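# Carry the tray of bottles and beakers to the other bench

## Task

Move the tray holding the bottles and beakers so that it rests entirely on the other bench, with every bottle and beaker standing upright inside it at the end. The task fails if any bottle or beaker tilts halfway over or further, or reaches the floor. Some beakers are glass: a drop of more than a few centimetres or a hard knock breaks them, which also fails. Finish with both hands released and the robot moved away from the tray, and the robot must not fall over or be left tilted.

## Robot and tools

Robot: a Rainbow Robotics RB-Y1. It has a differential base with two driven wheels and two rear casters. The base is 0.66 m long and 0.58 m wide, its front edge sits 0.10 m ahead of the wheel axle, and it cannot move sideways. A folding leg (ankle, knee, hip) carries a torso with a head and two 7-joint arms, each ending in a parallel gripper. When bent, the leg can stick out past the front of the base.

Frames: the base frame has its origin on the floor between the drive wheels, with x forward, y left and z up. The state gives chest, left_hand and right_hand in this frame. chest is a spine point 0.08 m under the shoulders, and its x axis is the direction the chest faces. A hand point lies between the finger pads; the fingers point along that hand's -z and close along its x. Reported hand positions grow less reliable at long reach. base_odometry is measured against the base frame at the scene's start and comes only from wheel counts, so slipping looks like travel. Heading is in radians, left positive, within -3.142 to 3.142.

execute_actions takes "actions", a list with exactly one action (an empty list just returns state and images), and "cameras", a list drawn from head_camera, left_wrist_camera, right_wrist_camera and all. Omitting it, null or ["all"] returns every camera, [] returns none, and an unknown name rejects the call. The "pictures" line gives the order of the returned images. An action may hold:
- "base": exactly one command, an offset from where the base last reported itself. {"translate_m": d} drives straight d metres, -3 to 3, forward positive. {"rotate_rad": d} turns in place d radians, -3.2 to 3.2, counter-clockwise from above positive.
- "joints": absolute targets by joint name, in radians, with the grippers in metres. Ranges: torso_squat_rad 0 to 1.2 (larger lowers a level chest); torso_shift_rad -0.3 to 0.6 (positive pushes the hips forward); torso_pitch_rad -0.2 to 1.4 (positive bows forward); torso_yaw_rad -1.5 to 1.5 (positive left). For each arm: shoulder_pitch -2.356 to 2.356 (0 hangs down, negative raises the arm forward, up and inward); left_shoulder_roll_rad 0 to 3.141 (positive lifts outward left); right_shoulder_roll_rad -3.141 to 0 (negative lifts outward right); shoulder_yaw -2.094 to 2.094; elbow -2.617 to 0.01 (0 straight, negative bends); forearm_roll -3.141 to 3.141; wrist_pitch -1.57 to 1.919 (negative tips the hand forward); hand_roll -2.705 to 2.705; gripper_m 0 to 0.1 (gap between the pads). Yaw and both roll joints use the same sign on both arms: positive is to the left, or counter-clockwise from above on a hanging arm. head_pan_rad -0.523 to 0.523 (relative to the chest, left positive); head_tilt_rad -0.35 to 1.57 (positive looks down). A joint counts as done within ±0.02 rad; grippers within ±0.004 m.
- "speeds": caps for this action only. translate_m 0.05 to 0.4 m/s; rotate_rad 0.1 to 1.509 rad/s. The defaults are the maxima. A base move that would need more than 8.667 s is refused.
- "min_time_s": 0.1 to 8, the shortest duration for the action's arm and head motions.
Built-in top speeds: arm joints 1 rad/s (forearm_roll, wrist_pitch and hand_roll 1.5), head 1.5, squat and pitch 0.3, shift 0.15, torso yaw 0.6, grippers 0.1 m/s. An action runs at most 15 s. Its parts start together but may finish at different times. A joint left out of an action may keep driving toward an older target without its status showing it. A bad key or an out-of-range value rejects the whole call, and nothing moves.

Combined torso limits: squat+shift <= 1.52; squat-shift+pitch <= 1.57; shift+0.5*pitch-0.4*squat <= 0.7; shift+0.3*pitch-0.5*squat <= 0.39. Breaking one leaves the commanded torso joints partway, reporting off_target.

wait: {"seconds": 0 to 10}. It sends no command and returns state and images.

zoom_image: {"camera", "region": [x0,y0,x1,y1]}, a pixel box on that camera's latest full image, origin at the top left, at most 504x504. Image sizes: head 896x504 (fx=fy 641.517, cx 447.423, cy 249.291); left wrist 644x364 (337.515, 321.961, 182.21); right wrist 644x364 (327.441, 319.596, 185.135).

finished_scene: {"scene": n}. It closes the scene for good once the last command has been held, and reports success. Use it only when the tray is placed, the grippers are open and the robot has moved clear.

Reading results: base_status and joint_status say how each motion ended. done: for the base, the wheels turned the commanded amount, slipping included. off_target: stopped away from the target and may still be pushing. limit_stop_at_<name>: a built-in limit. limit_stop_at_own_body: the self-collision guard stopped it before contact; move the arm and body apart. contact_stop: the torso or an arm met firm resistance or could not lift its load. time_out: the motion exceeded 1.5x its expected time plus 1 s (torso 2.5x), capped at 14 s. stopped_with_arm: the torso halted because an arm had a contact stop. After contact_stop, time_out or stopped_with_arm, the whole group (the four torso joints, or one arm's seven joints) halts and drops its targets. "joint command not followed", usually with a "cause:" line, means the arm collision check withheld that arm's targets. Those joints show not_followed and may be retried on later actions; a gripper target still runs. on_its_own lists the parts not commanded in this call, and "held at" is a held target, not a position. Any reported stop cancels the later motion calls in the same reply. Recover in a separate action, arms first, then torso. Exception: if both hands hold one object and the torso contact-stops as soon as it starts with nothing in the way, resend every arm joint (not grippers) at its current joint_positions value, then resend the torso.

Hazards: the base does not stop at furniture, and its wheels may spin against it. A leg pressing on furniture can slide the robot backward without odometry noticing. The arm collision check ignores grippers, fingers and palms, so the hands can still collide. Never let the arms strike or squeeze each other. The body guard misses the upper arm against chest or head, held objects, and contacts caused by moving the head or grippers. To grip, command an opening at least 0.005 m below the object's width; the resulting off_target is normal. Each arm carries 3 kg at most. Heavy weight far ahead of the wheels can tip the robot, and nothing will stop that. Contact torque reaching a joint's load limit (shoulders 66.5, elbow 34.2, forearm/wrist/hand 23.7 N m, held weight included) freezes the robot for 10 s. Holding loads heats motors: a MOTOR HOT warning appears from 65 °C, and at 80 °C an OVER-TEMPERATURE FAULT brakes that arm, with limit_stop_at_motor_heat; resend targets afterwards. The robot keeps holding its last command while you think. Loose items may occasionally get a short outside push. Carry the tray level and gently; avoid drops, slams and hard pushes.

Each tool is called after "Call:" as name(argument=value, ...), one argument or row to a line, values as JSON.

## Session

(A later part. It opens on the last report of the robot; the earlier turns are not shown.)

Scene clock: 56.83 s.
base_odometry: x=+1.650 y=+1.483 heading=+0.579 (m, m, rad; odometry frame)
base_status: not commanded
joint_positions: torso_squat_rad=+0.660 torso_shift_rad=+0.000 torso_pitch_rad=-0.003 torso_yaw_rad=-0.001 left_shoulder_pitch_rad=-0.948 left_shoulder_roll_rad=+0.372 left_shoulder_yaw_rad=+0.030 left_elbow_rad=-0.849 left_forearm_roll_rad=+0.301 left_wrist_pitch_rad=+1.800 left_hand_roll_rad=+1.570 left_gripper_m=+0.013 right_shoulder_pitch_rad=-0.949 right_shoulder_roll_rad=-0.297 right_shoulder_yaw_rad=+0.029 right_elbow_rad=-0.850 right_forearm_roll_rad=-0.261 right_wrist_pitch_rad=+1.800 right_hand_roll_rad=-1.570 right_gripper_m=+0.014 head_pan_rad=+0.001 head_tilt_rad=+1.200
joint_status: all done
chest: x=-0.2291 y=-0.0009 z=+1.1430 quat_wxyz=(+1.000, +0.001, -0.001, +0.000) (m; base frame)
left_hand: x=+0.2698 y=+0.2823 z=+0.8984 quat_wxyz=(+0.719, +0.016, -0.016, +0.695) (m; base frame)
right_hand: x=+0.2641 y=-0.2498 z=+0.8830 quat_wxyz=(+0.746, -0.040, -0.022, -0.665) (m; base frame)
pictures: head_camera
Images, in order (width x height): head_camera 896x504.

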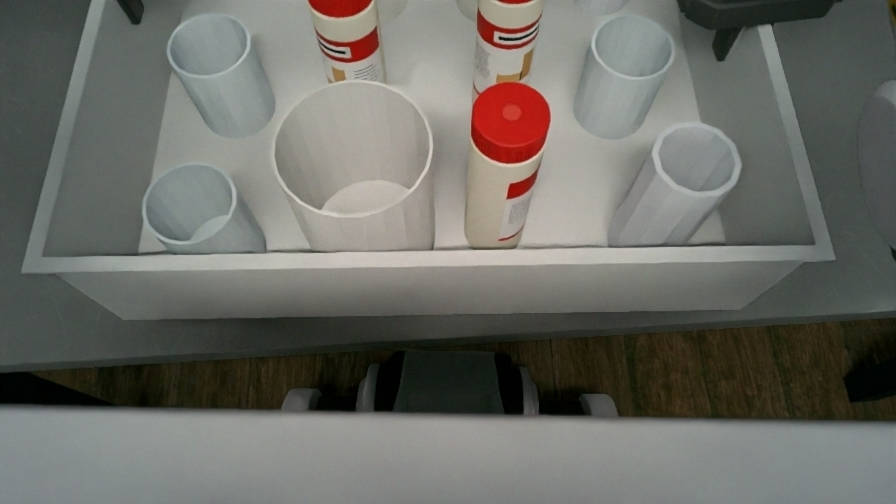

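Call:
execute_actions(
  actions=[
    {"base":{"rotate_rad":0.05},"speeds":{"rotate_rad":0.1},"joints":{"torso_squat_rad":0.69}},
  ],
  cameras=[],
)

Call:
execute_actions(
  actions=[
    {"base":{"translate_m":0.055},"speeds":{"translate_m":0.05}},
  ],
  cameras=["head_camera"],
)

Call:
execute_actions(
  actions=[
    {"joints":{"torso_squat_rad":0.72}},
  ],
  cameras=["head_camera"],
)

Scene clock: 58.27 s.
base_odometry: x=+1.650 y=+1.483 heading=+0.627 (m, m, rad; odometry frame)
base_status: done
joint_positions: torso_squat_rad=+0.690 torso_shift_rad=+0.000 torso_pitch_rad=-0.003 torso_yaw_rad=-0.001 left_shoulder_pitch_rad=-0.948 left_shoulder_roll_rad=+0.372 left_shoulder_yaw_rad=+0.030 left_elbow_rad=-0.849 left_forearm_roll_rad=+0.301 left_wrist_pitch_rad=+1.800 left_hand_roll_rad=+1.570 left_gripper_m=+0.013 right_shoulder_pitch_rad=-0.949 right_shoulder_roll_rad=-0.297 right_shoulder_yaw_rad=+0.029 right_elbow_rad=-0.850 right_forearm_roll_rad=-0.261 right_wrist_pitch_rad=+1.800 right_hand_roll_rad=-1.570 right_gripper_m=+0.014 head_pan_rad=+0.001 head_tilt_rad=+1.200
joint_status: all done
chest: x=-0.2291 y=-0.0009 z=+1.1298 quat_wxyz=(+1.000, +0.001, -0.001, +0.000) (m; base frame)
left_hand: x=+0.2699 y=+0.2823 z=+0.8853 quat_wxyz=(+0.719, +0.016, -0.017, +0.695) (m; base frame)
right_hand: x=+0.2641 y=-0.2498 z=+0.8698 quat_wxyz=(+0.746, -0.040, -0.022, -0.665) (m; base frame)
pictures: none
No camera images: the call's "cameras" was empty. Leave "cameras" out to get every camera's image.

Scene clock: 60.13 s.
base_odometry: x=+1.695 y=+1.516 heading=+0.627 (m, m, rad; odometry frame)
base_status: done
joint_positions: torso_squat_rad=+0.690 torso_shift_rad=+0.000 torso_pitch_rad=-0.003 torso_yaw_rad=-0.001 left_shoulder_pitch_rad=-0.948 left_shoulder_roll_rad=+0.372 left_shoulder_yaw_rad=+0.030 left_elbow_rad=-0.849 left_forearm_roll_rad=+0.301 left_wrist_pitch_rad=+1.800 left_hand_roll_rad=+1.570 left_gripper_m=+0.013 right_shoulder_pitch_rad=-0.949 right_shoulder_roll_rad=-0.297 right_shoulder_yaw_rad=+0.029 right_elbow_rad=-0.850 right_forearm_roll_rad=-0.261 right_wrist_pitch_rad=+1.800 right_hand_roll_rad=-1.570 right_gripper_m=+0.014 head_pan_rad=+0.001 head_tilt_rad=+1.200
joint_status: not commanded
chest: x=-0.2290 y=-0.0009 z=+1.1298 quat_wxyz=(+1.000, +0.001, -0.001, +0.000) (m; base frame)
left_hand: x=+0.2699 y=+0.2823 z=+0.8852 quat_wxyz=(+0.719, +0.016, -0.017, +0.695) (m; base frame)
right_hand: x=+0.2642 y=-0.2498 z=+0.8698 quat_wxyz=(+0.746, -0.040, -0.022, -0.665) (m; base frame)
pictures: head_camera
Images, in order (width x height): head_camera 896x504.

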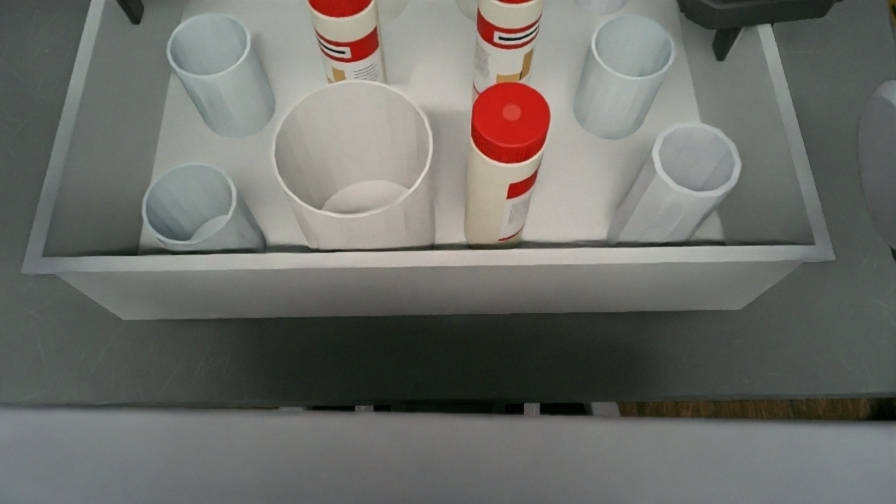

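Scene clock: 61.03 s.
base_odometry: x=+1.694 y=+1.516 heading=+0.627 (m, m, rad; odometry frame)
base_status: not commanded
joint_positions: torso_squat_rad=+0.720 torso_shift_rad=-0.002 torso_pitch_rad=-0.006 torso_yaw_rad=-0.001 left_shoulder_pitch_rad=-0.953 left_shoulder_roll_rad=+0.374 left_shoulder_yaw_rad=+0.030 left_elbow_rad=-0.851 left_forearm_roll_rad=+0.301 left_wrist_pitch_rad=+1.801 left_hand_roll_rad=+1.570 left_gripper_m=+0.014 right_shoulder_pitch_rad=-0.955 right_shoulder_roll_rad=-0.299 right_shoulder_yaw_rad=+0.029 right_elbow_rad=-0.853 right_forearm_roll_rad=-0.261 right_wrist_pitch_rad=+1.800 right_hand_roll_rad=-1.570 right_gripper_m=+0.014 head_pan_rad=+0.001 head_tilt_rad=+1.200
joint_status: all done
chest: x=-0.2309 y=-0.0009 z=+1.1161 quat_wxyz=(+1.000, +0.001, -0.003, +0.000) (m; base frame)
left_hand: x=+0.2709 y=+0.2825 z=+0.8766 quat_wxyz=(+0.719, +0.013, -0.021, +0.695) (m; base frame)
right_hand: x=+0.2659 y=-0.2495 z=+0.8619 quat_wxyz=(+0.746, -0.036, -0.027, -0.664) (m; base frame)
pictures: head_camera
Images, in order (width x height): head_camera 896x504.

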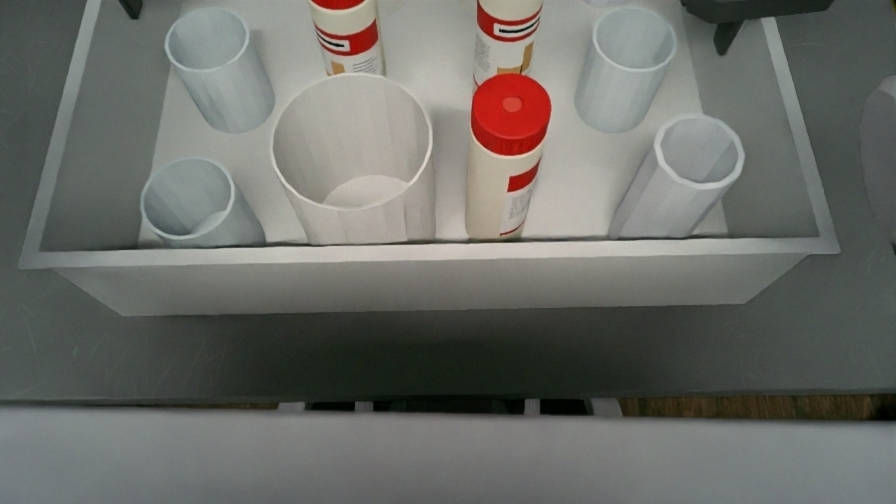

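Call:
execute_actions(
  actions=[
    {"joints":{"torso_squat_rad":0.705}},
  ],
  cameras=[],
)

Call:
execute_actions(
  actions=[
    {"joints":{"left_gripper_m":0.04,"right_gripper_m":0.04}},
  ],
  cameras=[],
)

Call:
execute_actions(
  actions=[
    {"base":{"translate_m":-0.05},"speeds":{"translate_m":0.05},"joints":{"torso_squat_rad":0.3}},
  ],
  cameras=["head_camera"],
)

Scene clock: 61.90 s.
base_odometry: x=+1.694 y=+1.516 heading=+0.627 (m, m, rad; odometry frame)
base_status: not commanded
joint_positions: torso_squat_rad=+0.705 torso_shift_rad=-0.001 torso_pitch_rad=-0.003 torso_yaw_rad=-0.001 left_shoulder_pitch_rad=-0.949 left_shoulder_roll_rad=+0.373 left_shoulder_yaw_rad=+0.030 left_elbow_rad=-0.849 left_forearm_roll_rad=+0.301 left_wrist_pitch_rad=+1.800 left_hand_roll_rad=+1.570 left_gripper_m=+0.014 right_shoulder_pitch_rad=-0.950 right_shoulder_roll_rad=-0.298 right_shoulder_yaw_rad=+0.029 right_elbow_rad=-0.851 right_forearm_roll_rad=-0.261 right_wrist_pitch_rad=+1.800 right_hand_roll_rad=-1.570 right_gripper_m=+0.014 head_pan_rad=+0.001 head_tilt_rad=+1.200
joint_status: all done
chest: x=-0.2293 y=-0.0009 z=+1.1231 quat_wxyz=(+1.000, +0.001, -0.002, +0.000) (m; base frame)
left_hand: x=+0.2701 y=+0.2826 z=+0.8792 quat_wxyz=(+0.719, +0.016, -0.017, +0.695) (m; base frame)
right_hand: x=+0.2648 y=-0.2497 z=+0.8643 quat_wxyz=(+0.746, -0.039, -0.023, -0.665) (m; base frame)
pictures: none
No camera images: the call's "cameras" was empty. Leave "cameras" out to get every camera's image.

Scene clock: 62.80 s.
base_odometry: x=+1.695 y=+1.516 heading=+0.627 (m, m, rad; odometry frame)
base_status: not commanded
joint_positions: torso_squat_rad=+0.705 torso_shift_rad=-0.001 torso_pitch_rad=-0.003 torso_yaw_rad=-0.001 left_shoulder_pitch_rad=-0.950 left_shoulder_roll_rad=+0.375 left_shoulder_yaw_rad=+0.030 left_elbow_rad=-0.850 left_forearm_roll_rad=+0.300 left_wrist_pitch_rad=+1.800 left_hand_roll_rad=+1.570 left_gripper_m=+0.040 right_shoulder_pitch_rad=-0.950 right_shoulder_roll_rad=-0.300 right_shoulder_yaw_rad=+0.030 right_elbow_rad=-0.850 right_forearm_roll_rad=-0.260 right_wrist_pitch_rad=+1.800 right_hand_roll_rad=-1.570 right_gripper_m=+0.040 head_pan_rad=+0.001 head_tilt_rad=+1.200
joint_status: all done
chest: x=-0.2295 y=-0.0009 z=+1.1231 quat_wxyz=(+1.000, +0.001, -0.002, +0.000) (m; base frame)
left_hand: x=+0.2704 y=+0.2838 z=+0.8803 quat_wxyz=(+0.718, +0.016, -0.019, +0.696) (m; base frame)
right_hand: x=+0.2647 y=-0.2511 z=+0.8647 quat_wxyz=(+0.745, -0.039, -0.024, -0.665) (m; base frame)
pictures: none
No camera images: the call's "cameras" was empty. Leave "cameras" out to get every camera's image.

Scene clock: 64.97 s.
base_odometry: x=+1.654 y=+1.486 heading=+0.626 (m, m, rad; odometry frame)
base_status: done
joint_positions: torso_squat_rad=+0.300 torso_shift_rad=-0.001 torso_pitch_rad=-0.004 torso_yaw_rad=-0.001 left_shoulder_pitch_rad=-0.950 left_shoulder_roll_rad=+0.375 left_shoulder_yaw_rad=+0.030 left_elbow_rad=-0.850 left_forearm_roll_rad=+0.300 left_wrist_pitch_rad=+1.800 left_hand_roll_rad=+1.570 left_gripper_m=+0.040 right_shoulder_pitch_rad=-0.950 right_shoulder_roll_rad=-0.300 right_shoulder_yaw_rad=+0.030 right_elbow_rad=-0.850 right_forearm_roll_rad=-0.260 right_wrist_pitch_rad=+1.800 right_hand_roll_rad=-1.570 right_gripper_m=+0.040 head_pan_rad=+0.001 head_tilt_rad=+1.200
joint_status: all done
chest: x=-0.2296 y=-0.0010 z=+1.2587 quat_wxyz=(+1.000, +0.001, -0.002, +0.000) (m; base frame)
left_hand: x=+0.2704 y=+0.2837 z=+1.0160 quat_wxyz=(+0.718, +0.016, -0.019, +0.696) (m; base frame)
right_hand: x=+0.2645 y=-0.2513 z=+1.0002 quat_wxyz=(+0.745, -0.040, -0.024, -0.665) (m; base frame)
pictures: head_camera
Images, in order (width x height): head_camera 896x504.

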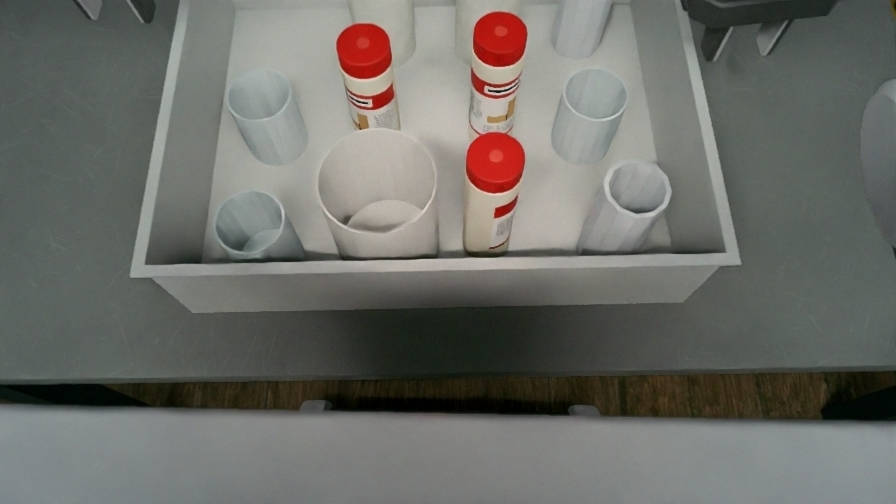

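Call:
execute_actions(
  actions=[
    {"base":{"translate_m":-0.8},"joints":{"head_tilt_rad":0.7}},
  ],
  cameras=["head_camera"],
)

Scene clock: 68.70 s.
base_odometry: x=+1.006 y=+1.017 heading=+0.627 (m, m, rad; odometry frame)
base_status: done
joint_positions: torso_squat_rad=+0.300 torso_shift_rad=-0.001 torso_pitch_rad=-0.004 torso_yaw_rad=-0.001 left_shoulder_pitch_rad=-0.950 left_shoulder_roll_rad=+0.375 left_shoulder_yaw_rad=+0.030 left_elbow_rad=-0.850 left_forearm_roll_rad=+0.300 left_wrist_pitch_rad=+1.800 left_hand_roll_rad=+1.570 left_gripper_m=+0.040 right_shoulder_pitch_rad=-0.950 right_shoulder_roll_rad=-0.300 right_shoulder_yaw_rad=+0.030 right_elbow_rad=-0.850 right_forearm_roll_rad=-0.260 right_wrist_pitch_rad=+1.800 right_hand_roll_rad=-1.570 right_gripper_m=+0.040 head_pan_rad=+0.001 head_tilt_rad=+0.700
joint_status: all done
chest: x=-0.2297 y=-0.0010 z=+1.2587 quat_wxyz=(+1.000, +0.001, -0.002, +0.000) (m; base frame)
left_hand: x=+0.2704 y=+0.2837 z=+1.0162 quat_wxyz=(+0.718, +0.016, -0.019, +0.696) (m; base frame)
right_hand: x=+0.2644 y=-0.2514 z=+1.0002 quat_wxyz=(+0.745, -0.040, -0.024, -0.665) (m; base frame)
pictures: head_camera
Images, in order (width x height): head_camera 896x504.

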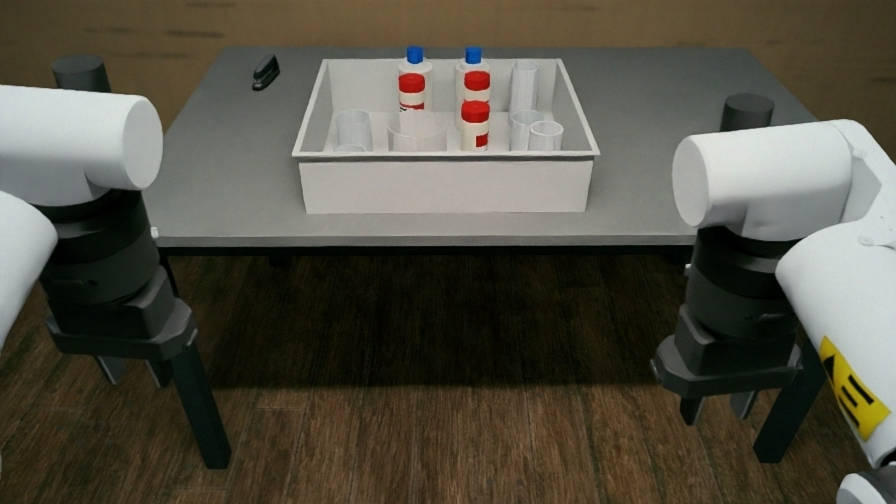

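Call:
finished_scene(
  scene=2,
)

The scene is finished: the task was done.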